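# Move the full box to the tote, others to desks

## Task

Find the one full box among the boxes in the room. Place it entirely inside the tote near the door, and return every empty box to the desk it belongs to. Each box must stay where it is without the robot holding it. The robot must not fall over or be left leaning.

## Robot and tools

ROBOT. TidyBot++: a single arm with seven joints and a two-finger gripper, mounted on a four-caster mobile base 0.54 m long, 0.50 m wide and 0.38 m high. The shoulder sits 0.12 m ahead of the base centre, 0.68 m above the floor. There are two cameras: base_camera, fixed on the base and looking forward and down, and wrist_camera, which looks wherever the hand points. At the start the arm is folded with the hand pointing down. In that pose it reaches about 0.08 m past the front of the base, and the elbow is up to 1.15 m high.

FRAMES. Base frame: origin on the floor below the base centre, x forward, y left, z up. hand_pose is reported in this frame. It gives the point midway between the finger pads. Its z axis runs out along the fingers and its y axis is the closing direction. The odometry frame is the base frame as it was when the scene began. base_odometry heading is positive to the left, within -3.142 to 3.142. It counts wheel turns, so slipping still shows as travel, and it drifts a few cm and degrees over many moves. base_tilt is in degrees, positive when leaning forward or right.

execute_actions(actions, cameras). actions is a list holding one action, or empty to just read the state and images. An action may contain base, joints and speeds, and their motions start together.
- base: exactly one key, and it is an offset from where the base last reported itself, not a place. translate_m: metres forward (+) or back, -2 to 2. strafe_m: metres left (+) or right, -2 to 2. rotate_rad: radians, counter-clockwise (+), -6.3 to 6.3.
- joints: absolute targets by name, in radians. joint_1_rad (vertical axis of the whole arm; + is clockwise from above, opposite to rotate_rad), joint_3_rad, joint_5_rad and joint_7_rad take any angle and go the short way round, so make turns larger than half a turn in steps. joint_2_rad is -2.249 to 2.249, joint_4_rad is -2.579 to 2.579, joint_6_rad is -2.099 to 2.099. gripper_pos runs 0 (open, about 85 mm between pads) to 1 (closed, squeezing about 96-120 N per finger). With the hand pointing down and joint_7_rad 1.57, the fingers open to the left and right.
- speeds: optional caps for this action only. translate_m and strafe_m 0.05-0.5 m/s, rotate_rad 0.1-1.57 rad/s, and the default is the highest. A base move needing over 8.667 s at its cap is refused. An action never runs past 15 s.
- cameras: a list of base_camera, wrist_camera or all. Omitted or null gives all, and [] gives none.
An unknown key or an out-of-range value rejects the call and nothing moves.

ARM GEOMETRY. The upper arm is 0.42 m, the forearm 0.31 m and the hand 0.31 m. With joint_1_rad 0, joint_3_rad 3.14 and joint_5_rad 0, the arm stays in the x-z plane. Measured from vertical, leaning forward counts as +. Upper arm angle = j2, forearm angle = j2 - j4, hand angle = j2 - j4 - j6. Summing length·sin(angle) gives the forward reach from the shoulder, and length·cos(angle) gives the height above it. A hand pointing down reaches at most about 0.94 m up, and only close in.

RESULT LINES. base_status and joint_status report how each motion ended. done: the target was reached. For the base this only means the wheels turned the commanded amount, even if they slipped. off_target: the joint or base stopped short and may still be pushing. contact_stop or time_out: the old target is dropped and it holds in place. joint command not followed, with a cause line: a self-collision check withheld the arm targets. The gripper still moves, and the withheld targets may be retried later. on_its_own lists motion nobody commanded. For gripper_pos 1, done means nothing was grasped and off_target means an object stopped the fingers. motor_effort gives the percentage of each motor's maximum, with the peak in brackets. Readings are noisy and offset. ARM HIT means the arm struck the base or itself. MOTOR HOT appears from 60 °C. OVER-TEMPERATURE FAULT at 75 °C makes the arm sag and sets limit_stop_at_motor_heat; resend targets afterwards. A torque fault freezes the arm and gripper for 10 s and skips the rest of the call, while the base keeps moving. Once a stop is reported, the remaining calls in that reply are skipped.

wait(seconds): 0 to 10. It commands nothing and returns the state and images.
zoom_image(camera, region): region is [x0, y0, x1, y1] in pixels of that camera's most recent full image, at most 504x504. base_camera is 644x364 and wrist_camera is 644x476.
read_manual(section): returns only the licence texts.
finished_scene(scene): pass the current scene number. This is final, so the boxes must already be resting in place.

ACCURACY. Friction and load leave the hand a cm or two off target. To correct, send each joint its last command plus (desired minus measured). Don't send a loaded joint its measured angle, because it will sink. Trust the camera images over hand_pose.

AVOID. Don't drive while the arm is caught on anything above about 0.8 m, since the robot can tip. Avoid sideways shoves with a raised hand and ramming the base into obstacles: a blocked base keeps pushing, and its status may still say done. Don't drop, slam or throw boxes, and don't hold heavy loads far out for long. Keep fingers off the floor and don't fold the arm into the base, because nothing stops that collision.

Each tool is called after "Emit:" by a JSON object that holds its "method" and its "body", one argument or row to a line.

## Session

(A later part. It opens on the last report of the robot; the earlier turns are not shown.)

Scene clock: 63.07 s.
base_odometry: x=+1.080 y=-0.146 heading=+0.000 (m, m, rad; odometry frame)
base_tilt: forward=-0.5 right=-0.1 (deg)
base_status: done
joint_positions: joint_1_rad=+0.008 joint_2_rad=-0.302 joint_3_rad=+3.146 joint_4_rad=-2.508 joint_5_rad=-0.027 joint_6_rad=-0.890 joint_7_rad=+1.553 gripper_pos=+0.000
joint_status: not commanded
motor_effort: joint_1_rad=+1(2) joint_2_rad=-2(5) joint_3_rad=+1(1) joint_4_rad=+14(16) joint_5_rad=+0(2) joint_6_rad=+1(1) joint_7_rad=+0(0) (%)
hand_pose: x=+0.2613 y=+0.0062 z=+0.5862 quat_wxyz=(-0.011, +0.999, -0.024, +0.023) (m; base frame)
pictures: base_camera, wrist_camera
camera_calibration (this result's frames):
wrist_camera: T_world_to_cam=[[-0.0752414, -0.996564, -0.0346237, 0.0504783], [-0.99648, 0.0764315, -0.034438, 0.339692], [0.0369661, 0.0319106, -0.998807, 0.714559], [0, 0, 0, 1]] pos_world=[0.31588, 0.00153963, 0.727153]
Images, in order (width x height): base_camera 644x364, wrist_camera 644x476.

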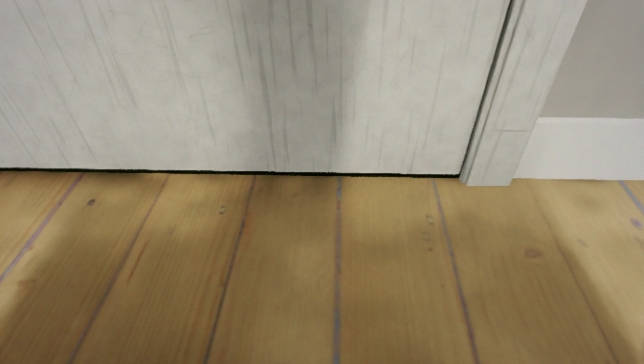

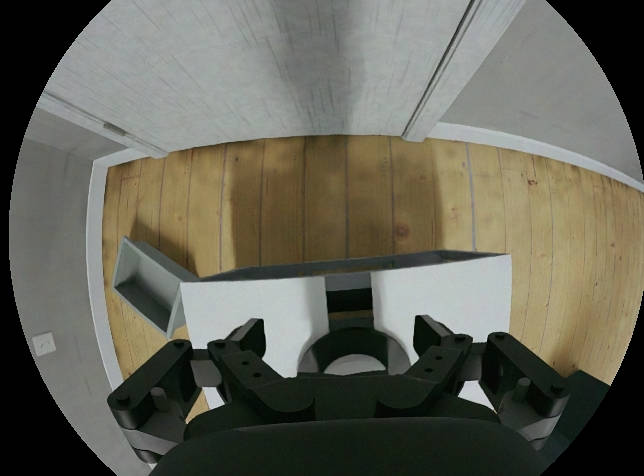

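Emit:
{"method": "execute_actions", "body": {
  "actions": [
    {"base":{"translate_m":0.15}}
  ],
  "cameras": []
}}

Emit:
{"method": "execute_actions", "body": {
  "actions": [
    {"base":{"rotate_rad":-1.571},"joints":{"joint_6_rad":0.2},"speeds":{"rotate_rad":0.8}}
  ]
}}

Scene clock: 64.87 s.
base_odometry: x=+1.230 y=-0.146 heading=+0.000 (m, m, rad; odometry frame)
base_tilt: forward=-0.5 right=-0.1 (deg)
base_status: done
joint_positions: joint_1_rad=+0.008 joint_2_rad=-0.304 joint_3_rad=+3.146 joint_4_rad=-2.509 joint_5_rad=-0.027 joint_6_rad=-0.890 joint_7_rad=+1.553 gripper_pos=+0.000
joint_status: not commanded
motor_effort: joint_1_rad=+1(1) joint_2_rad=-2(4) joint_3_rad=+1(1) joint_4_rad=+14(15) joint_5_rad=-1(2) joint_6_rad=+1(2) joint_7_rad=+0(0) (%)
hand_pose: x=+0.2609 y=+0.0063 z=+0.5860 quat_wxyz=(-0.011, +0.999, -0.024, +0.023) (m; base frame)
pictures: none
No camera images: the call's "cameras" was empty. Leave "cameras" out to get every camera's image.

Scene clock: 70.07 s.
base_odometry: x=+1.228 y=-0.149 heading=-1.556 (m, m, rad; odometry frame)
base_tilt: forward=-0.5 right=-0.1 (deg)
base_status: rotate_rad time_out (by the wheels' count: -1.557 of -1.571)
joint_positions: joint_1_rad=-0.173 joint_2_rad=-0.310 joint_3_rad=+2.939 joint_4_rad=-2.574 joint_5_rad=-0.002 joint_6_rad=+0.045 joint_7_rad=+1.579 gripper_pos=+0.000
joint_status: joint_6_rad off_target (ended at +0.045, target +0.200)
motor_effort: joint_1_rad=+31(41) joint_2_rad=-8(15) joint_3_rad=+38(48) joint_4_rad=+28(44) joint_5_rad=-9(10) joint_6_rad=+34(36) joint_7_rad=-5(5) (%)
hand_pose: x=+0.4540 y=+0.1306 z=+0.6910 quat_wxyz=(-0.052, +0.878, +0.179, +0.440) (m; base frame)
pictures: base_camera, wrist_camera
camera_calibration (this result's frames):
wrist_camera: T_world_to_cam=[[0.351279, -0.935528, 0.0372996, -0.0588062], [-0.565359, -0.243704, -0.788021, 0.892655], [0.746306, 0.255727, -0.614517, 0.191361], [0, 0, 0, 1]] pos_world=[0.382514, 0.113592, 0.823219]
Images, in order (width x height): base_camera 644x364, wrist_camera 644x476.

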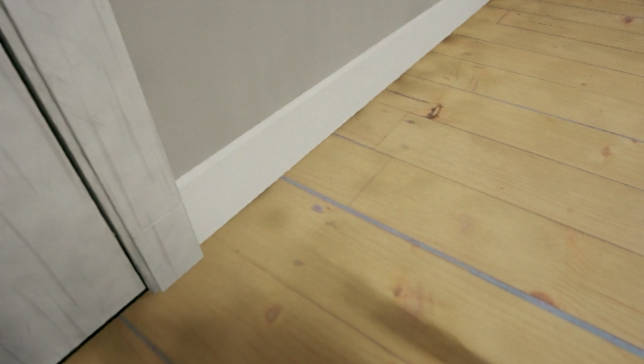

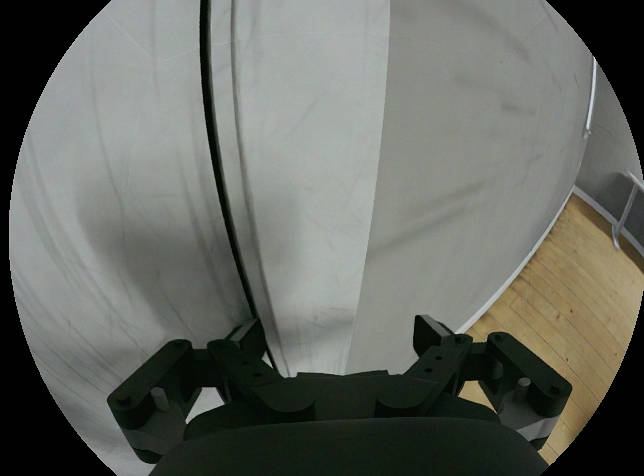

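Emit:
{"method": "execute_actions", "body": {
  "actions": [
    {"base":{"rotate_rad":0.15},"joints":{"joint_1_rad":0.0,"joint_2_rad":-0.31,"joint_3_rad":3.14,"joint_4_rad":-2.53,"joint_5_rad":0,"joint_6_rad":-0.87}}
  ]
}}

Scene clock: 71.63 s.
base_odometry: x=+1.228 y=-0.149 heading=-1.407 (m, m, rad; odometry frame)
base_tilt: forward=-0.5 right=-0.1 (deg)
base_status: done
joint_positions: joint_1_rad=+0.011 joint_2_rad=-0.312 joint_3_rad=+3.144 joint_4_rad=-2.534 joint_5_rad=-0.002 joint_6_rad=-0.868 joint_7_rad=+1.579 gripper_pos=+0.000
joint_status: all done
motor_effort: joint_1_rad=+2(28) joint_2_rad=-2(8) joint_3_rad=+1(33) joint_4_rad=+14(26) joint_5_rad=+0(8) joint_6_rad=+1(33) joint_7_rad=+0(4) (%)
hand_pose: x=+0.2559 y=+0.0001 z=+0.5808 quat_wxyz=(-0.001, +1.000, -0.003, +0.026) (m; base frame)
pictures: base_camera, wrist_camera
camera_calibration (this result's frames):
wrist_camera: T_world_to_cam=[[-0.0355213, -0.999281, -0.0132688, 0.0211717], [-0.998475, 0.0360479, -0.0418169, 0.339341], [0.0422651, 0.0117632, -0.999037, 0.708381], [0, 0, 0, 1]] pos_world=[0.309636, 0.000591085, 0.72217]
Images, in order (width x height): base_camera 644x364, wrist_camera 644x476.

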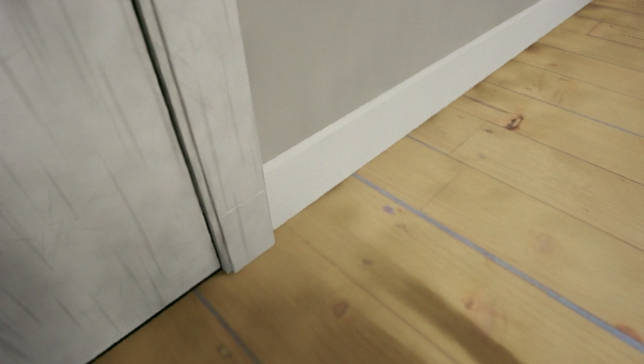

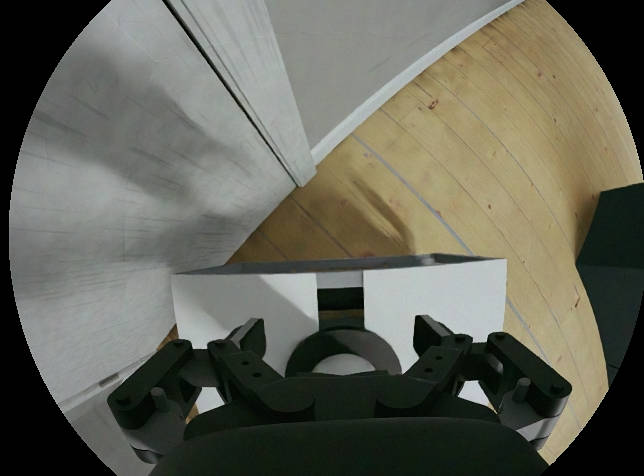

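Emit:
{"method": "execute_actions", "body": {
  "actions": [
    {"base":{"strafe_m":-0.07}}
  ],
  "cameras": []
}}

Emit:
{"method": "execute_actions", "body": {
  "actions": [
    {"base":{"translate_m":-0.05}}
  ],
  "cameras": []
}}

Emit:
{"method": "execute_actions", "body": {
  "actions": [
    {"base":{"rotate_rad":-0.85},"speeds":{"rotate_rad":0.6}}
  ]
}}

Scene clock: 73.23 s.
base_odometry: x=+1.159 y=-0.160 heading=-1.407 (m, m, rad; odometry frame)
base_tilt: forward=-0.5 right=-0.1 (deg)
base_status: done
joint_positions: joint_1_rad=+0.011 joint_2_rad=-0.312 joint_3_rad=+3.144 joint_4_rad=-2.534 joint_5_rad=-0.002 joint_6_rad=-0.868 joint_7_rad=+1.579 gripper_pos=+0.000
joint_status: not commanded
motor_effort: joint_1_rad=+0(1) joint_2_rad=-3(3) joint_3_rad=+1(2) joint_4_rad=+13(14) joint_5_rad=-1(2) joint_6_rad=+1(1) joint_7_rad=+0(0) (%)
hand_pose: x=+0.2559 y=+0.0001 z=+0.5808 quat_wxyz=(-0.001, +1.000, -0.003, +0.026) (m; base frame)
pictures: none
No camera images: the call's "cameras" was empty. Leave "cameras" out to get every camera's image.

Scene clock: 74.23 s.
base_odometry: x=+1.151 y=-0.111 heading=-1.407 (m, m, rad; odometry frame)
base_tilt: forward=-0.4 right=-0.1 (deg)
base_status: done
joint_positions: joint_1_rad=+0.011 joint_2_rad=-0.313 joint_3_rad=+3.144 joint_4_rad=-2.534 joint_5_rad=-0.002 joint_6_rad=-0.868 joint_7_rad=+1.579 gripper_pos=+0.000
joint_status: not commanded
motor_effort: joint_1_rad=+0(1) joint_2_rad=-2(3) joint_3_rad=+1(1) joint_4_rad=+14(15) joint_5_rad=-1(1) joint_6_rad=+1(2) joint_7_rad=+0(0) (%)
hand_pose: x=+0.2559 y=+0.0001 z=+0.5809 quat_wxyz=(-0.001, +1.000, -0.003, +0.026) (m; base frame)
pictures: none
No camera images: the call's "cameras" was empty. Leave "cameras" out to get every camera's image.

Scene clock: 76.30 s.
base_odometry: x=+1.151 y=-0.111 heading=-2.257 (m, m, rad; odometry frame)
base_tilt: forward=-0.5 right=-0.1 (deg)
base_status: done
joint_positions: joint_1_rad=+0.011 joint_2_rad=-0.313 joint_3_rad=+3.144 joint_4_rad=-2.534 joint_5_rad=-0.002 joint_6_rad=-0.868 joint_7_rad=+1.579 gripper_pos=+0.000
joint_status: not commanded
motor_effort: joint_1_rad=+1(1) joint_2_rad=-2(3) joint_3_rad=+1(2) joint_4_rad=+15(14) joint_5_rad=-2(1) joint_6_rad=+1(1) joint_7_rad=+0(0) (%)
hand_pose: x=+0.2559 y=+0.0001 z=+0.5809 quat_wxyz=(-0.001, +1.000, -0.003, +0.026) (m; base frame)
pictures: base_camera, wrist_camera
camera_calibration (this result's frames):
wrist_camera: T_world_to_cam=[[-0.0355106, -0.999281, -0.0132876, 0.0211832], [-0.998442, 0.0360471, -0.0425867, 0.339862], [0.0430351, 0.0117546, -0.999004, 0.708267], [0, 0, 0, 1]] pos_world=[0.309605, 0.000591534, 0.722317]
Images, in order (width x height): base_camera 644x364, wrist_camera 644x476.

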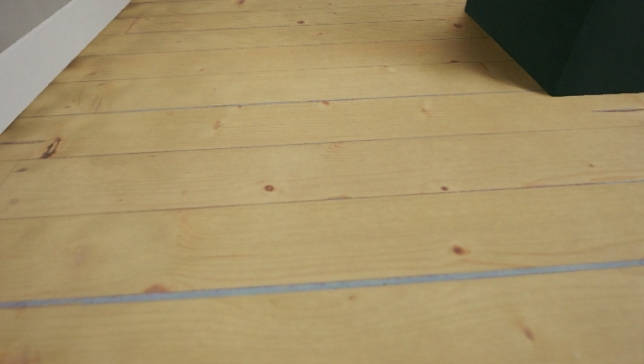

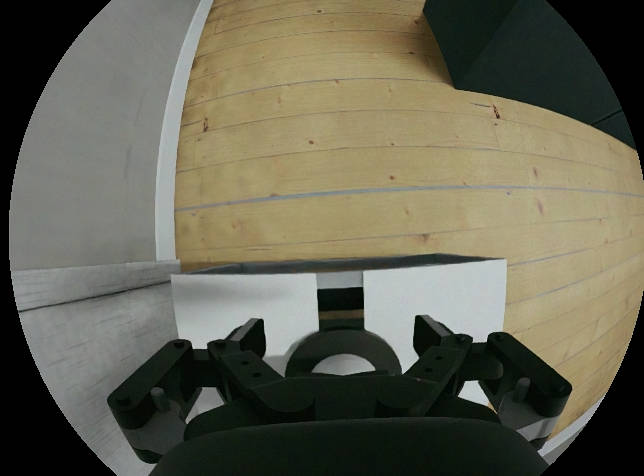

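Emit:
{"method": "execute_actions", "body": {
  "actions": [
    {"base":{"rotate_rad":0.06}}
  ],
  "cameras": []
}}

Emit:
{"method": "execute_actions", "body": {
  "actions": [
    {"base":{"strafe_m":0.04}}
  ],
  "cameras": []
}}

Emit:
{"method": "execute_actions", "body": {
  "actions": [
    {"base":{"translate_m":0.6},"joints":{"joint_6_rad":0.2}}
  ]
}}

Scene clock: 77.47 s.
base_odometry: x=+1.151 y=-0.111 heading=-2.197 (m, m, rad; odometry frame)
base_tilt: forward=-0.4 right=-0.1 (deg)
base_status: done
joint_positions: joint_1_rad=+0.011 joint_2_rad=-0.313 joint_3_rad=+3.144 joint_4_rad=-2.534 joint_5_rad=-0.002 joint_6_rad=-0.868 joint_7_rad=+1.579 gripper_pos=+0.000
joint_status: not commanded
motor_effort: joint_1_rad=+1(1) joint_2_rad=-3(2) joint_3_rad=+1(1) joint_4_rad=+14(14) joint_5_rad=-1(1) joint_6_rad=+1(1) joint_7_rad=+0(0) (%)
hand_pose: x=+0.2559 y=+0.0001 z=+0.5809 quat_wxyz=(-0.001, +1.000, -0.003, +0.026) (m; base frame)
pictures: none
No camera images: the call's "cameras" was empty. Leave "cameras" out to get every camera's image.

Scene clock: 78.40 s.
base_odometry: x=+1.184 y=-0.134 heading=-2.197 (m, m, rad; odometry frame)
base_tilt: forward=-0.5 right=-0.1 (deg)
base_status: done
joint_positions: joint_1_rad=+0.011 joint_2_rad=-0.313 joint_3_rad=+3.144 joint_4_rad=-2.534 joint_5_rad=-0.002 joint_6_rad=-0.868 joint_7_rad=+1.579 gripper_pos=+0.000
joint_status: not commanded
motor_effort: joint_1_rad=+0(0) joint_2_rad=-3(2) joint_3_rad=+1(1) joint_4_rad=+13(13) joint_5_rad=-1(1) joint_6_rad=+1(1) joint_7_rad=+0(0) (%)
hand_pose: x=+0.2559 y=+0.0001 z=+0.5809 quat_wxyz=(-0.001, +1.000, -0.003, +0.026) (m; base frame)
pictures: none
No camera images: the call's "cameras" was empty. Leave "cameras" out to get every camera's image.

Scene clock: 80.97 s.
base_odometry: x=+0.832 y=-0.621 heading=-2.197 (m, m, rad; odometry frame)
base_tilt: forward=-0.4 right=-0.1 (deg)
base_status: done
joint_positions: joint_1_rad=+0.011 joint_2_rad=-0.312 joint_3_rad=+3.144 joint_4_rad=-2.534 joint_5_rad=-0.002 joint_6_rad=+0.197 joint_7_rad=+1.579 gripper_pos=+0.000
joint_status: all done
motor_effort: joint_1_rad=+1(0) joint_2_rad=-7(8) joint_3_rad=+0(1) joint_4_rad=+19(19) joint_5_rad=+0(2) joint_6_rad=+9(9) joint_7_rad=+0(0) (%)
hand_pose: x=+0.5197 y=-0.0044 z=+0.7552 quat_wxyz=(+0.005, +0.848, -0.004, +0.530) (m; base frame)
pictures: base_camera, wrist_camera
camera_calibration (this result's frames):
wrist_camera: T_world_to_cam=[[-0.0157742, -0.999549, -0.0255651, 0.0274007], [-0.44666, 0.0299196, -0.894203, 0.967117], [0.894565, -0.00268642, -0.446931, 0.0115793], [0, 0, 0, 1]] pos_world=[0.422047, -0.00151628, 0.870675]
Images, in order (width x height): base_camera 644x364, wrist_camera 644x476.

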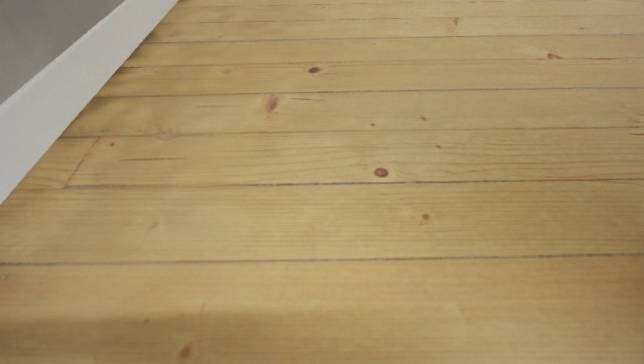

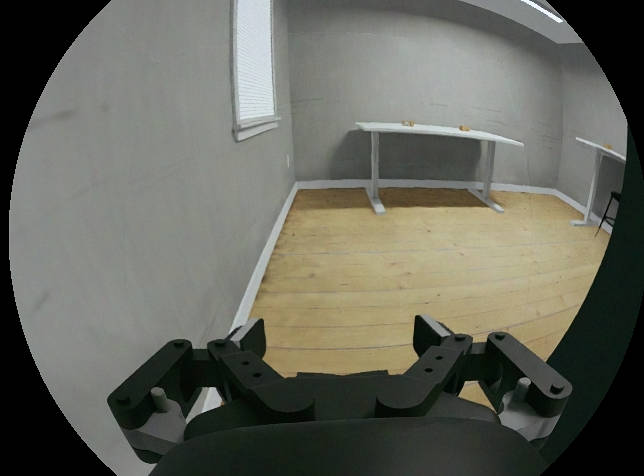

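Emit:
{"method": "execute_actions", "body": {
  "actions": [
    {"base":{"rotate_rad":-0.06}}
  ],
  "cameras": []
}}

Emit:
{"method": "execute_actions", "body": {
  "actions": [
    {"base":{"translate_m":1.5},"joints":{"joint_2_rad":0,"joint_4_rad":-0.5,"joint_6_rad":-1.6}}
  ],
  "cameras": []
}}

Emit:
{"method": "execute_actions", "body": {
  "actions": [
    {"base":{"strafe_m":-0.8}}
  ]
}}

Scene clock: 82.03 s.
base_odometry: x=+0.832 y=-0.621 heading=-2.257 (m, m, rad; odometry frame)
base_tilt: forward=-0.4 right=-0.1 (deg)
base_status: done
joint_positions: joint_1_rad=+0.011 joint_2_rad=-0.312 joint_3_rad=+3.144 joint_4_rad=-2.534 joint_5_rad=-0.002 joint_6_rad=+0.197 joint_7_rad=+1.579 gripper_pos=+0.000
joint_status: not commanded
motor_effort: joint_1_rad=+1(0) joint_2_rad=-7(6) joint_3_rad=+1(2) joint_4_rad=+19(19) joint_5_rad=-2(0) joint_6_rad=+9(9) joint_7_rad=+0(0) (%)
hand_pose: x=+0.5197 y=-0.0042 z=+0.7552 quat_wxyz=(+0.005, +0.848, -0.003, +0.530) (m; base frame)
pictures: none
No camera images: the call's "cameras" was empty. Leave "cameras" out to get every camera's image.

Scene clock: 86.40 s.
base_odometry: x=-0.120 y=-1.780 heading=-2.258 (m, m, rad; odometry frame)
base_tilt: forward=-0.4 right=-0.1 (deg)
base_status: done
joint_positions: joint_1_rad=+0.011 joint_2_rad=+0.002 joint_3_rad=+3.144 joint_4_rad=-0.525 joint_5_rad=-0.002 joint_6_rad=-1.577 joint_7_rad=+1.579 gripper_pos=+0.000
joint_status: all done
motor_effort: joint_1_rad=+1(0) joint_2_rad=-12(16) joint_3_rad=+1(1) joint_4_rad=+14(23) joint_5_rad=-1(0) joint_6_rad=+8(10) joint_7_rad=+0(0) (%)
hand_pose: x=+0.5462 y=-0.0037 z=+1.2160 quat_wxyz=(+0.004, +0.868, -0.002, +0.496) (m; base frame)
pictures: none
No camera images: the call's "cameras" was empty. Leave "cameras" out to get every camera's image.

Scene clock: 89.37 s.
base_odometry: x=-0.739 y=-1.273 heading=-2.258 (m, m, rad; odometry frame)
base_tilt: forward=-0.4 right=-0.1 (deg)
base_status: done
joint_positions: joint_1_rad=+0.010 joint_2_rad=+0.002 joint_3_rad=+3.144 joint_4_rad=-0.524 joint_5_rad=-0.002 joint_6_rad=-1.577 joint_7_rad=+1.579 gripper_pos=+0.000
joint_status: not commanded
motor_effort: joint_1_rad=+1(2) joint_2_rad=-13(14) joint_3_rad=+1(2) joint_4_rad=+14(14) joint_5_rad=-1(2) joint_6_rad=+8(8) joint_7_rad=+0(0) (%)
hand_pose: x=+0.5462 y=-0.0035 z=+1.2161 quat_wxyz=(+0.004, +0.868, -0.001, +0.496) (m; base frame)
pictures: base_camera, wrist_camera
camera_calibration (this result's frames):
wrist_camera: T_world_to_cam=[[-0.0133581, -0.999625, -0.0239146, 0.0371992], [-0.516023, 0.0273775, -0.856137, 1.38264], [0.85647, 0.000904154, -0.516195, 0.298924], [0, 0, 0, 1]] pos_world=[0.45795, -0.000938129, 1.33892]
Images, in order (width x height): base_camera 644x364, wrist_camera 644x476.

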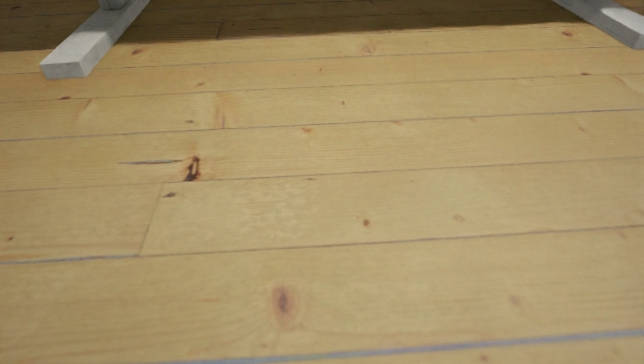

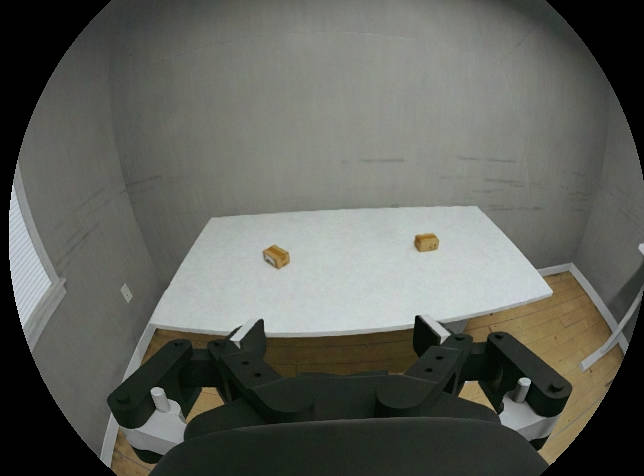

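Emit:
{"method": "execute_actions", "body": {
  "actions": [
    {"base":{"rotate_rad":0.08}}
  ],
  "cameras": ["wrist_camera"]
}}

Emit:
{"method": "execute_actions", "body": {
  "actions": [
    {"base":{"translate_m":0.3}}
  ]
}}

Scene clock: 90.47 s.
base_odometry: x=-0.739 y=-1.273 heading=-2.177 (m, m, rad; odometry frame)
base_tilt: forward=-0.4 right=-0.1 (deg)
base_status: done
joint_positions: joint_1_rad=+0.006 joint_2_rad=+0.002 joint_3_rad=+3.144 joint_4_rad=-0.524 joint_5_rad=-0.002 joint_6_rad=-1.577 joint_7_rad=+1.579 gripper_pos=+0.000
joint_status: not commanded
motor_effort: joint_1_rad=+1(2) joint_2_rad=-14(14) joint_3_rad=+1(2) joint_4_rad=+14(14) joint_5_rad=+0(0) joint_6_rad=+8(8) joint_7_rad=+0(0) (%)
hand_pose: x=+0.5462 y=-0.0018 z=+1.2161 quat_wxyz=(+0.003, +0.868, +0.000, +0.496) (m; base frame)
pictures: wrist_camera
camera_calibration (this result's frames):
wrist_camera: T_world_to_cam=[[-0.00942127, -0.99967, -0.0239147, 0.0367308], [-0.516113, 0.0253452, -0.856146, 1.38266], [0.856469, 0.00427668, -0.516181, 0.298908], [0, 0, 0, 1]] pos_world=[0.457947, 0.000396594, 1.33892]
Images, in order (width x height): wrist_camera 644x476.

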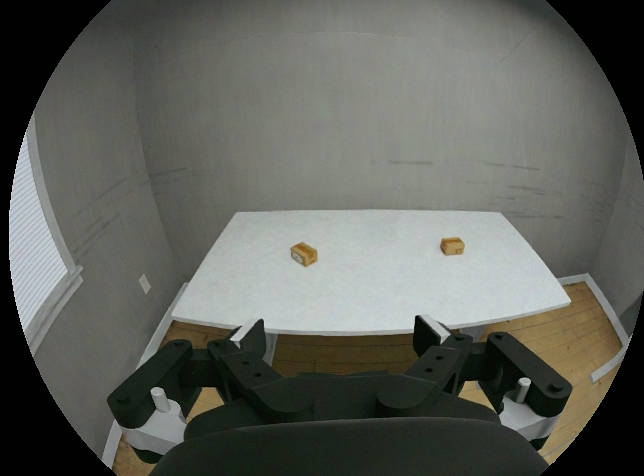

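Scene clock: 92.53 s.
base_odometry: x=-0.910 y=-1.519 heading=-2.178 (m, m, rad; odometry frame)
base_tilt: forward=-0.5 right=-0.1 (deg)
base_status: done
joint_positions: joint_1_rad=+0.006 joint_2_rad=+0.007 joint_3_rad=+3.144 joint_4_rad=-0.522 joint_5_rad=-0.002 joint_6_rad=-1.578 joint_7_rad=+1.579 gripper_pos=+0.000
joint_status: not commanded
motor_effort: joint_1_rad=+0(0) joint_2_rad=-13(18) joint_3_rad=+1(0) joint_4_rad=+14(15) joint_5_rad=-1(2) joint_6_rad=+8(8) joint_7_rad=+0(0) (%)
hand_pose: x=+0.5484 y=-0.0018 z=+1.2147 quat_wxyz=(+0.003, +0.869, +0.000, +0.494) (m; base frame)
pictures: base_camera, wrist_camera
camera_calibration (this result's frames):
wrist_camera: T_world_to_cam=[[-0.00950245, -0.999669, -0.0238984, 0.0367309], [-0.519024, 0.0253588, -0.854384, 1.38209], [0.854707, 0.00428508, -0.519093, 0.300822], [0, 0, 0, 1]] pos_world=[0.46057, 0.000381679, 1.33786]
Images, in order (width x height): base_camera 644x364, wrist_camera 644x476.

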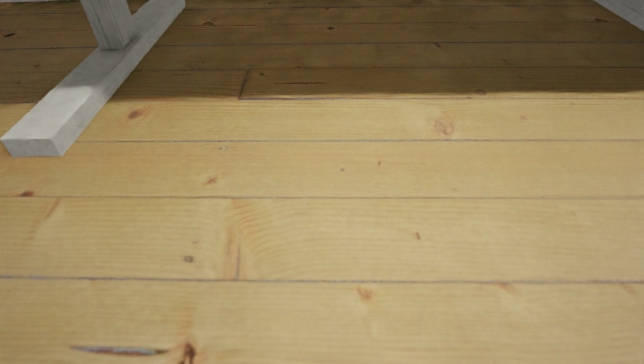

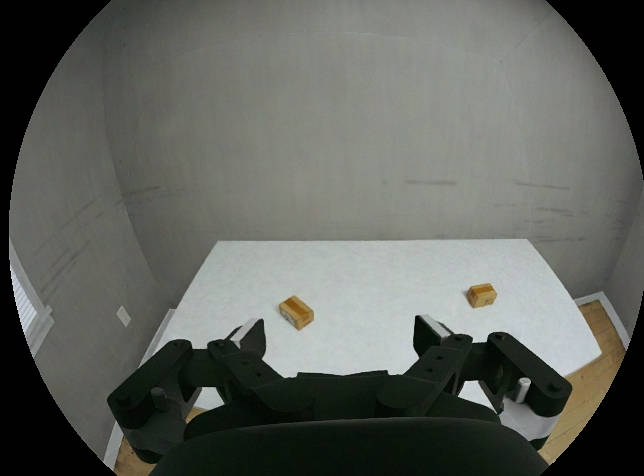

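Emit:
{"method": "execute_actions", "body": {
  "actions": [
    {"base":{"strafe_m":0.05}}
  ],
  "cameras": []
}}

Emit:
{"method": "execute_actions", "body": {
  "actions": [
    {"base":{"translate_m":0.38},"joints":{"joint_2_rad":0.4,"joint_4_rad":-0.69,"joint_6_rad":-2.04},"speeds":{"translate_m":0.3}}
  ]
}}

Scene clock: 93.87 s.
base_odometry: x=-0.869 y=-1.548 heading=-2.178 (m, m, rad; odometry frame)
base_tilt: forward=-0.5 right=-0.1 (deg)
base_status: done
joint_positions: joint_1_rad=+0.005 joint_2_rad=+0.007 joint_3_rad=+3.144 joint_4_rad=-0.522 joint_5_rad=-0.002 joint_6_rad=-1.578 joint_7_rad=+1.579 gripper_pos=+0.000
joint_status: not commanded
motor_effort: joint_1_rad=+1(2) joint_2_rad=-13(13) joint_3_rad=+1(2) joint_4_rad=+14(15) joint_5_rad=-1(0) joint_6_rad=+8(8) joint_7_rad=+0(0) (%)
hand_pose: x=+0.5483 y=-0.0013 z=+1.2147 quat_wxyz=(+0.003, +0.869, +0.001, +0.494) (m; base frame)
pictures: none
No camera images: the call's "cameras" was empty. Leave "cameras" out to get every camera's image.

Scene clock: 96.20 s.
base_odometry: x=-1.086 y=-1.860 heading=-2.177 (m, m, rad; odometry frame)
base_tilt: forward=-0.4 right=-0.1 (deg)
base_status: done
joint_positions: joint_1_rad=+0.005 joint_2_rad=+0.410 joint_3_rad=+3.144 joint_4_rad=-0.678 joint_5_rad=-0.002 joint_6_rad=-2.017 joint_7_rad=+1.579 gripper_pos=+0.000
joint_status: all done
motor_effort: joint_1_rad=+1(0) joint_2_rad=-28(35) joint_3_rad=+0(0) joint_4_rad=+16(18) joint_5_rad=-1(1) joint_6_rad=+1(9) joint_7_rad=+0(0) (%)
hand_pose: x=+0.5767 y=-0.0012 z=+0.9028 quat_wxyz=(+0.000, +1.000, +0.001, +0.019) (m; base frame)
pictures: base_camera, wrist_camera
camera_calibration (this result's frames):
wrist_camera: T_world_to_cam=[[-0.0269175, -0.999575, -0.0112078, 0.0287286], [-0.999228, 0.0272257, -0.0283215, 0.661453], [0.0286146, 0.0104368, -0.999536, 1.02485], [0, 0, 0, 1]] pos_world=[0.63239, 0.0000117414, 1.04343]
Images, in order (width x height): base_camera 644x364, wrist_camera 644x476.

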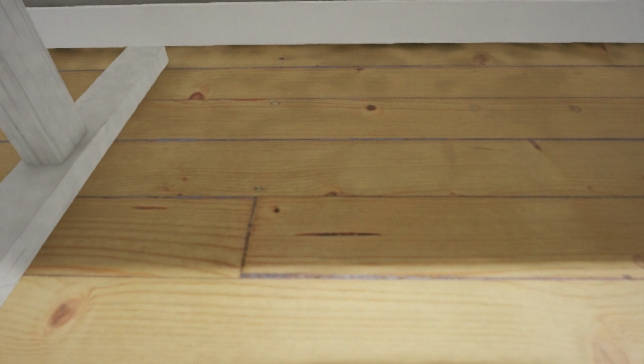

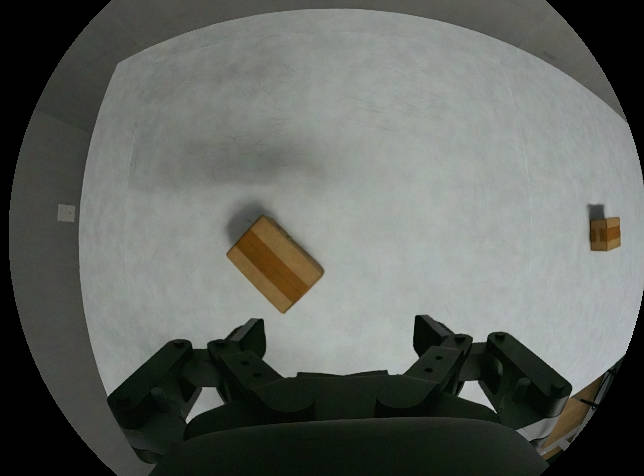

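Emit:
{"method": "execute_actions", "body": {
  "actions": [
    {"joints":{"joint_1_rad":-0.125,"joint_7_rad":2.26,"joint_2_rad":0.46,"joint_4_rad":-0.92,"joint_6_rad":-1.75}}
  ],
  "cameras": ["wrist_camera"]
}}

Scene clock: 97.90 s.
base_odometry: x=-1.086 y=-1.860 heading=-2.177 (m, m, rad; odometry frame)
base_tilt: forward=-0.4 right=-0.1 (deg)
base_status: not commanded
joint_positions: joint_1_rad=-0.115 joint_2_rad=+0.460 joint_3_rad=+3.144 joint_4_rad=-0.899 joint_5_rad=-0.002 joint_6_rad=-1.770 joint_7_rad=+2.240 gripper_pos=+0.000
joint_status: all done
motor_effort: joint_1_rad=+1(2) joint_2_rad=-31(33) joint_3_rad=+0(0) joint_4_rad=+17(17) joint_5_rad=-1(1) joint_6_rad=+1(2) joint_7_rad=+0(0) (%)
hand_pose: x=+0.6135 y=+0.0579 z=+0.8135 quat_wxyz=(+0.001, +0.925, +0.381, +0.006) (m; base frame)
pictures: wrist_camera
camera_calibration (this result's frames):
wrist_camera: T_world_to_cam=[[0.68375, -0.729709, -0.003258, -0.370315], [-0.729715, -0.683752, -0.000675008, 0.547401], [-0.0017351, 0.00283894, -0.999994, 0.953375], [0, 0, 0, 1]] pos_world=[0.654303, 0.101358, 0.952532]
Images, in order (width x height): wrist_camera 644x476.

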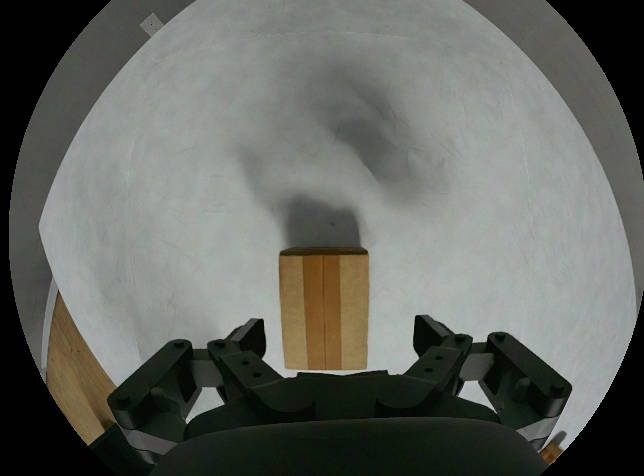

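Emit:
{"method": "execute_actions", "body": {
  "actions": [
    {"joints":{"joint_1_rad":-0.15,"joint_4_rad":-1.14,"joint_6_rad":-1.54}}
  ],
  "cameras": ["wrist_camera"]
}}

Emit:
{"method": "execute_actions", "body": {
  "actions": [
    {"joints":{"gripper_pos":1}}
  ],
  "cameras": []
}}

Emit:
{"method": "execute_actions", "body": {
  "actions": [
    {"joints":{"joint_4_rad":-0.96,"joint_6_rad":-1.72}}
  ],
  "cameras": ["wrist_camera"]
}}

Scene clock: 99.57 s.
base_odometry: x=-1.086 y=-1.860 heading=-2.177 (m, m, rad; odometry frame)
base_tilt: forward=-0.4 right=-0.1 (deg)
base_status: not commanded
joint_positions: joint_1_rad=-0.134 joint_2_rad=+0.460 joint_3_rad=+3.144 joint_4_rad=-1.117 joint_5_rad=-0.002 joint_6_rad=-1.563 joint_7_rad=+2.240 gripper_pos=+0.000
joint_status: all done
motor_effort: joint_1_rad=+1(0) joint_2_rad=-31(33) joint_3_rad=+0(0) joint_4_rad=+18(19) joint_5_rad=-1(2) joint_6_rad=+1(0) joint_7_rad=+0(0) (%)
hand_pose: x=+0.6163 y=+0.0679 z=+0.7455 quat_wxyz=(+0.000, +0.921, +0.390, +0.001) (m; base frame)
pictures: wrist_camera
camera_calibration (this result's frames):
wrist_camera: T_world_to_cam=[[0.69732, -0.716701, -0.00920969, -0.369956], [-0.716666, -0.697379, 0.00722996, 0.543224], [-0.0116044, 0.00155868, -0.999931, 0.891465], [0, 0, 0, 1]] pos_world=[0.657632, 0.112296, 0.884069]
Images, in order (width x height): wrist_camera 644x476.

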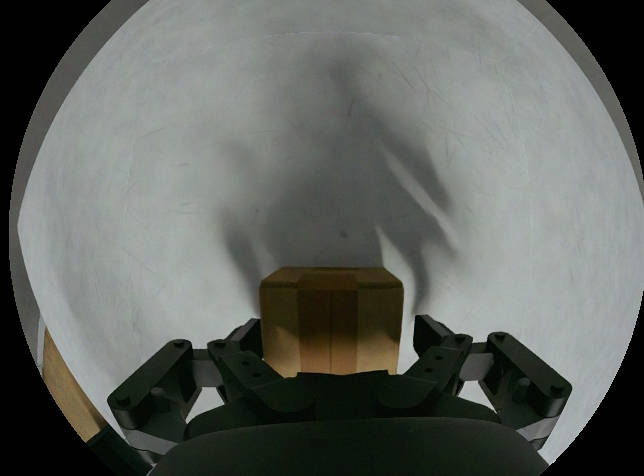

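Scene clock: 100.67 s.
base_odometry: x=-1.086 y=-1.860 heading=-2.177 (m, m, rad; odometry frame)
base_tilt: forward=-0.4 right=-0.1 (deg)
base_status: not commanded
joint_positions: joint_1_rad=-0.134 joint_2_rad=+0.458 joint_3_rad=+3.144 joint_4_rad=-1.118 joint_5_rad=-0.002 joint_6_rad=-1.562 joint_7_rad=+2.240 gripper_pos=+0.348
joint_status: gripper_pos off_target (ended at +0.348, target +1.000)
motor_effort: joint_1_rad=+1(1) joint_2_rad=-31(32) joint_3_rad=+0(0) joint_4_rad=+18(17) joint_5_rad=-2(2) joint_6_rad=+1(1) joint_7_rad=+0(0) (%)
hand_pose: x=+0.6160 y=+0.0678 z=+0.7466 quat_wxyz=(+0.000, +0.921, +0.390, +0.002) (m; base frame)
pictures: none
No camera images: the call's "cameras" was empty. Leave "cameras" out to get every camera's image.

Scene clock: 101.80 s.
base_odometry: x=-1.086 y=-1.860 heading=-2.177 (m, m, rad; odometry frame)
base_tilt: forward=-0.4 right=-0.1 (deg)
base_status: not commanded
joint_positions: joint_1_rad=-0.134 joint_2_rad=+0.458 joint_3_rad=+3.144 joint_4_rad=-0.983 joint_5_rad=-0.002 joint_6_rad=-1.698 joint_7_rad=+2.240 gripper_pos=+0.348
joint_status: all done
motor_effort: joint_1_rad=+1(0) joint_2_rad=-31(33) joint_3_rad=+0(0) joint_4_rad=+18(18) joint_5_rad=-2(1) joint_6_rad=+0(1) joint_7_rad=+0(0) (%)
hand_pose: x=+0.6131 y=+0.0675 z=+0.7888 quat_wxyz=(+0.000, +0.921, +0.390, +0.002) (m; base frame)
pictures: wrist_camera
camera_calibration (this result's frames):
wrist_camera: T_world_to_cam=[[0.69758, -0.716459, -0.00832669, -0.368448], [-0.716435, -0.697627, 0.00606578, 0.541157], [-0.0101548, 0.00173417, -0.999947, 0.933841], [0, 0, 0, 1]] pos_world=[0.654209, 0.111929, 0.92744]
Images, in order (width x height): wrist_camera 644x476.

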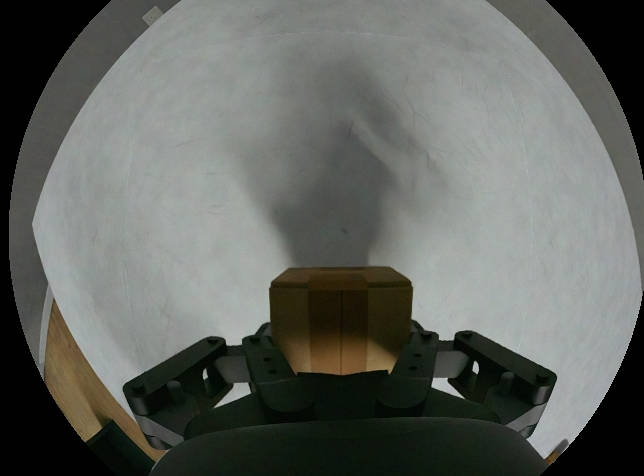

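Emit:
{"method": "execute_actions", "body": {
  "actions": [
    {"joints":{"joint_4_rad":-1.13,"joint_6_rad":-1.55}}
  ],
  "cameras": []
}}

Emit:
{"method": "execute_actions", "body": {
  "actions": [
    {"joints":{"gripper_pos":0}}
  ],
  "cameras": []
}}

Emit:
{"method": "execute_actions", "body": {
  "actions": [
    {"joints":{"joint_1_rad":0.02,"joint_2_rad":0.41,"joint_4_rad":-0.68,"joint_6_rad":-2.03,"joint_7_rad":1.575}}
  ],
  "cameras": []
}}

Emit:
{"method": "execute_actions", "body": {
  "actions": [
    {"base":{"strafe_m":-0.5}}
  ]
}}

Scene clock: 103.37 s.
base_odometry: x=-1.086 y=-1.860 heading=-2.177 (m, m, rad; odometry frame)
base_tilt: forward=-0.4 right=-0.1 (deg)
base_status: not commanded
joint_positions: joint_1_rad=-0.134 joint_2_rad=+0.459 joint_3_rad=+3.144 joint_4_rad=-1.109 joint_5_rad=-0.002 joint_6_rad=-1.572 joint_7_rad=+2.240 gripper_pos=+0.348
joint_status: all done
motor_effort: joint_1_rad=+0(0) joint_2_rad=-31(33) joint_3_rad=+0(0) joint_4_rad=+17(18) joint_5_rad=-1(1) joint_6_rad=+1(1) joint_7_rad=+0(0) (%)
hand_pose: x=+0.6157 y=+0.0678 z=+0.7485 quat_wxyz=(+0.000, +0.921, +0.390, +0.001) (m; base frame)
pictures: none
No camera images: the call's "cameras" was empty. Leave "cameras" out to get every camera's image.

Scene clock: 104.47 s.
base_odometry: x=-1.086 y=-1.860 heading=-2.177 (m, m, rad; odometry frame)
base_tilt: forward=-0.4 right=-0.1 (deg)
base_status: not commanded
joint_positions: joint_1_rad=-0.134 joint_2_rad=+0.459 joint_3_rad=+3.144 joint_4_rad=-1.109 joint_5_rad=-0.002 joint_6_rad=-1.572 joint_7_rad=+2.240 gripper_pos=+0.000
joint_status: all done
motor_effort: joint_1_rad=+1(2) joint_2_rad=-32(32) joint_3_rad=+0(0) joint_4_rad=+18(17) joint_5_rad=+0(1) joint_6_rad=+1(1) joint_7_rad=+0(0) (%)
hand_pose: x=+0.6157 y=+0.0678 z=+0.7485 quat_wxyz=(+0.000, +0.921, +0.390, +0.001) (m; base frame)
pictures: none
No camera images: the call's "cameras" was empty. Leave "cameras" out to get every camera's image.

Scene clock: 106.10 s.
base_odometry: x=-1.086 y=-1.860 heading=-2.177 (m, m, rad; odometry frame)
base_tilt: forward=-0.4 right=-0.1 (deg)
base_status: not commanded
joint_positions: joint_1_rad=+0.005 joint_2_rad=+0.414 joint_3_rad=+3.144 joint_4_rad=-0.703 joint_5_rad=-0.002 joint_6_rad=-2.009 joint_7_rad=+1.599 gripper_pos=+0.000
joint_status: all done
motor_effort: joint_1_rad=+1(2) joint_2_rad=-29(32) joint_3_rad=+0(0) joint_4_rad=+16(18) joint_5_rad=+0(1) joint_6_rad=+1(1) joint_7_rad=+0(0) (%)
hand_pose: x=+0.5759 y=-0.0012 z=+0.8934 quat_wxyz=(+0.000, +1.000, +0.011, +0.008) (m; base frame)
pictures: none
No camera images: the call's "cameras" was empty. Leave "cameras" out to get every camera's image.

Scene clock: 108.47 s.
base_odometry: x=-1.497 y=-1.575 heading=-2.177 (m, m, rad; odometry frame)
base_tilt: forward=-0.4 right=-0.1 (deg)
base_status: done
joint_positions: joint_1_rad=+0.019 joint_2_rad=+0.414 joint_3_rad=+3.144 joint_4_rad=-0.703 joint_5_rad=-0.002 joint_6_rad=-2.009 joint_7_rad=+1.599 gripper_pos=+0.000
joint_status: not commanded
motor_effort: joint_1_rad=+1(2) joint_2_rad=-28(29) joint_3_rad=+0(1) joint_4_rad=+17(17) joint_5_rad=-1(2) joint_6_rad=+1(1) joint_7_rad=+0(0) (%)
hand_pose: x=+0.5759 y=-0.0077 z=+0.8934 quat_wxyz=(+0.000, +1.000, +0.004, +0.008) (m; base frame)
pictures: base_camera, wrist_camera
camera_calibration (this result's frames):
wrist_camera: T_world_to_cam=[[-0.0213298, -0.999718, -0.0104588, 0.0182414], [-0.999751, 0.0213968, -0.00634002, 0.641135], [0.00656202, 0.0103209, -0.999925, 1.02865], [0, 0, 0, 1]] pos_world=[0.634615, -0.00609864, 1.03283]
Images, in order (width x height): base_camera 644x364, wrist_camera 644x476.

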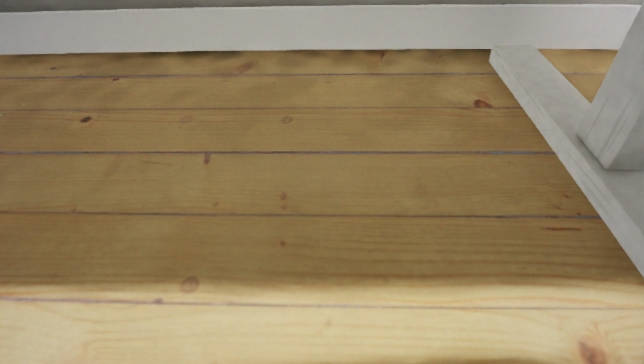

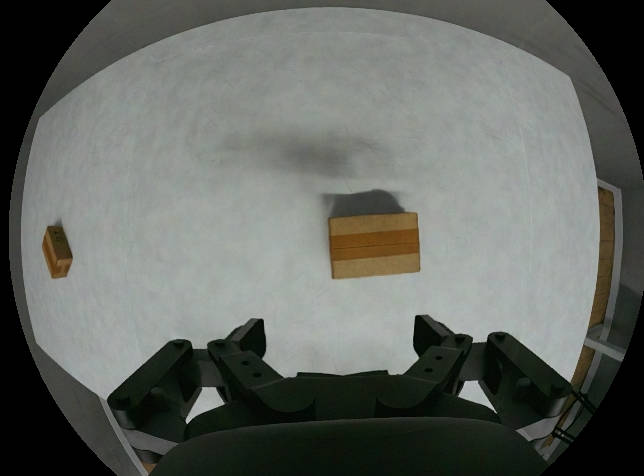

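Emit:
{"method": "execute_actions", "body": {
  "actions": [
    {"joints":{"joint_1_rad":0.12,"joint_7_rad":0.2,"joint_2_rad":0.49,"joint_4_rad":-0.88,"joint_6_rad":-1.75}}
  ],
  "cameras": ["wrist_camera"]
}}

Scene clock: 110.33 s.
base_odometry: x=-1.497 y=-1.575 heading=-2.177 (m, m, rad; odometry frame)
base_tilt: forward=-0.4 right=-0.1 (deg)
base_status: not commanded
joint_positions: joint_1_rad=+0.107 joint_2_rad=+0.483 joint_3_rad=+3.144 joint_4_rad=-0.857 joint_5_rad=-0.002 joint_6_rad=-1.771 joint_7_rad=+0.205 gripper_pos=+0.000
joint_status: all done
motor_effort: joint_1_rad=+0(1) joint_2_rad=-32(33) joint_3_rad=+0(0) joint_4_rad=+17(18) joint_5_rad=-1(1) joint_6_rad=+1(1) joint_7_rad=+0(0) (%)
hand_pose: x=+0.6273 y=-0.0534 z=+0.8153 quat_wxyz=(-0.009, +0.740, -0.672, +0.012) (m; base frame)
pictures: wrist_camera
camera_calibration (this result's frames):
wrist_camera: T_world_to_cam=[[-0.996941, -0.0670269, -0.0402036, 0.658885], [-0.0672746, 0.997723, 0.00483736, 0.151178], [0.0397878, 0.00752724, -0.99918, 0.928993], [0, 0, 0, 1]] pos_world=[0.630078, -0.113663, 0.95399]
Images, in order (width x height): wrist_camera 644x476.

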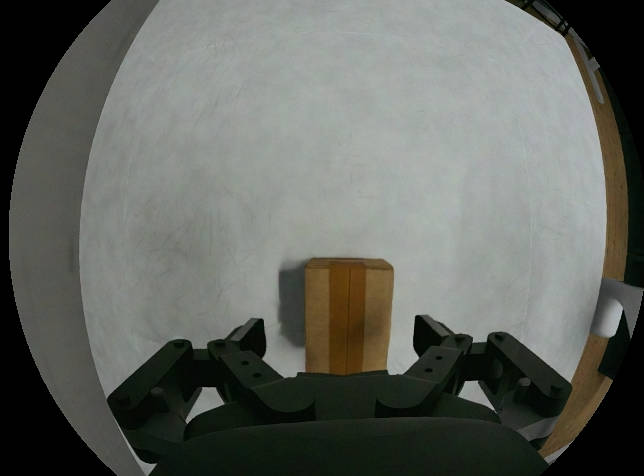

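Emit:
{"method": "execute_actions", "body": {
  "actions": [
    {"joints":{"joint_2_rad":0.465,"joint_4_rad":-1.13,"joint_6_rad":-1.54}}
  ],
  "cameras": ["wrist_camera"]
}}

Emit:
{"method": "execute_actions", "body": {
  "actions": [
    {"joints":{"gripper_pos":1}}
  ],
  "cameras": []
}}

Emit:
{"method": "execute_actions", "body": {
  "actions": [
    {"joints":{"joint_4_rad":-0.95,"joint_6_rad":-1.72}}
  ],
  "cameras": ["wrist_camera"]
}}

Scene clock: 111.93 s.
base_odometry: x=-1.497 y=-1.575 heading=-2.177 (m, m, rad; odometry frame)
base_tilt: forward=-0.4 right=-0.1 (deg)
base_status: not commanded
joint_positions: joint_1_rad=+0.107 joint_2_rad=+0.480 joint_3_rad=+3.144 joint_4_rad=-1.107 joint_5_rad=-0.002 joint_6_rad=-1.563 joint_7_rad=+0.205 gripper_pos=+0.000
joint_status: all done
motor_effort: joint_1_rad=+1(0) joint_2_rad=-32(34) joint_3_rad=+0(0) joint_4_rad=+18(18) joint_5_rad=-1(1) joint_6_rad=+0(1) joint_7_rad=+0(0) (%)
hand_pose: x=+0.6224 y=-0.0530 z=+0.7389 quat_wxyz=(+0.002, +0.740, -0.672, -0.003) (m; base frame)
pictures: wrist_camera
camera_calibration (this result's frames):
wrist_camera: T_world_to_cam=[[-0.99779, -0.0664161, -0.00219804, 0.6234], [-0.0664373, 0.997722, 0.0116588, 0.145202], [0.0014187, 0.0117791, -0.99993, 0.877579], [0, 0, 0, 1]] pos_world=[0.630423, -0.113805, 0.877194]
Images, in order (width x height): wrist_camera 644x476.

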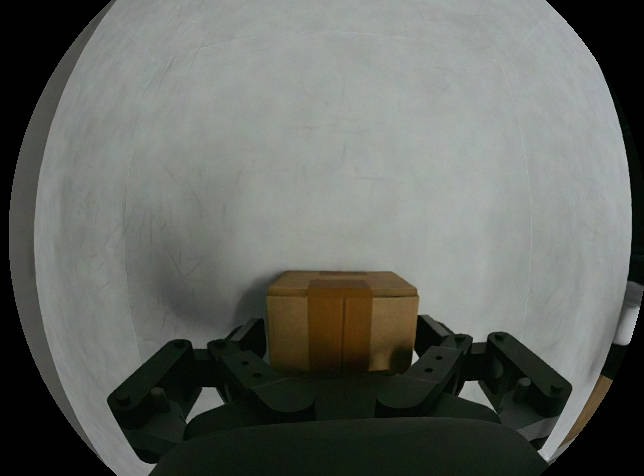

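Scene clock: 113.03 s.
base_odometry: x=-1.497 y=-1.575 heading=-2.177 (m, m, rad; odometry frame)
base_tilt: forward=-0.5 right=-0.1 (deg)
base_status: not commanded
joint_positions: joint_1_rad=+0.107 joint_2_rad=+0.471 joint_3_rad=+3.144 joint_4_rad=-1.110 joint_5_rad=-0.002 joint_6_rad=-1.557 joint_7_rad=+0.205 gripper_pos=+0.343
joint_status: gripper_pos off_target (ended at +0.343, target +1.000)
motor_effort: joint_1_rad=+1(1) joint_2_rad=-32(32) joint_3_rad=+0(0) joint_4_rad=+19(18) joint_5_rad=-1(0) joint_6_rad=+1(3) joint_7_rad=+0(0) (%)
hand_pose: x=+0.6227 y=-0.0530 z=+0.7424 quat_wxyz=(-0.002, +0.740, -0.672, +0.001) (m; base frame)
pictures: none
No camera images: the call's "cameras" was empty. Leave "cameras" out to get every camera's image.

Scene clock: 114.17 s.
base_odometry: x=-1.497 y=-1.575 heading=-2.177 (m, m, rad; odometry frame)
base_tilt: forward=-0.4 right=-0.1 (deg)
base_status: not commanded
joint_positions: joint_1_rad=+0.107 joint_2_rad=+0.469 joint_3_rad=+3.144 joint_4_rad=-0.973 joint_5_rad=-0.002 joint_6_rad=-1.698 joint_7_rad=+0.205 gripper_pos=+0.343
joint_status: all done
motor_effort: joint_1_rad=+1(1) joint_2_rad=-31(33) joint_3_rad=+0(0) joint_4_rad=+17(18) joint_5_rad=-1(1) joint_6_rad=+0(2) joint_7_rad=+1(0) (%)
hand_pose: x=+0.6188 y=-0.0526 z=+0.7864 quat_wxyz=(-0.001, +0.740, -0.672, +0.001) (m; base frame)
pictures: wrist_camera
camera_calibration (this result's frames):
wrist_camera: T_world_to_cam=[[-0.997699, -0.0667262, -0.0119774, 0.627571], [-0.0668464, 0.997714, 0.00993221, 0.145582], [0.0112873, 0.01071, -0.999879, 0.918874], [0, 0, 0, 1]] pos_world=[0.625488, -0.113215, 0.924834]
Images, in order (width x height): wrist_camera 644x476.

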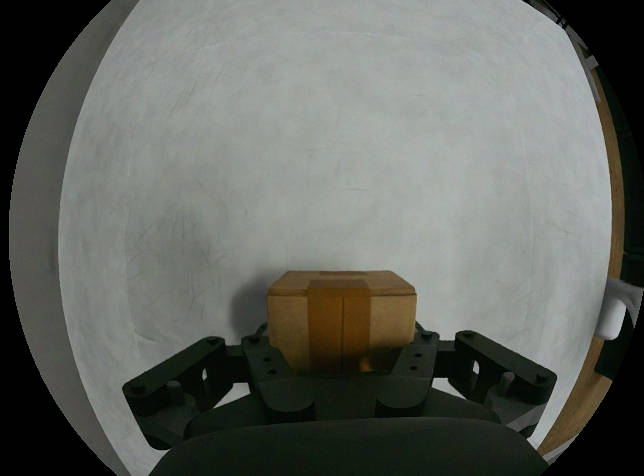

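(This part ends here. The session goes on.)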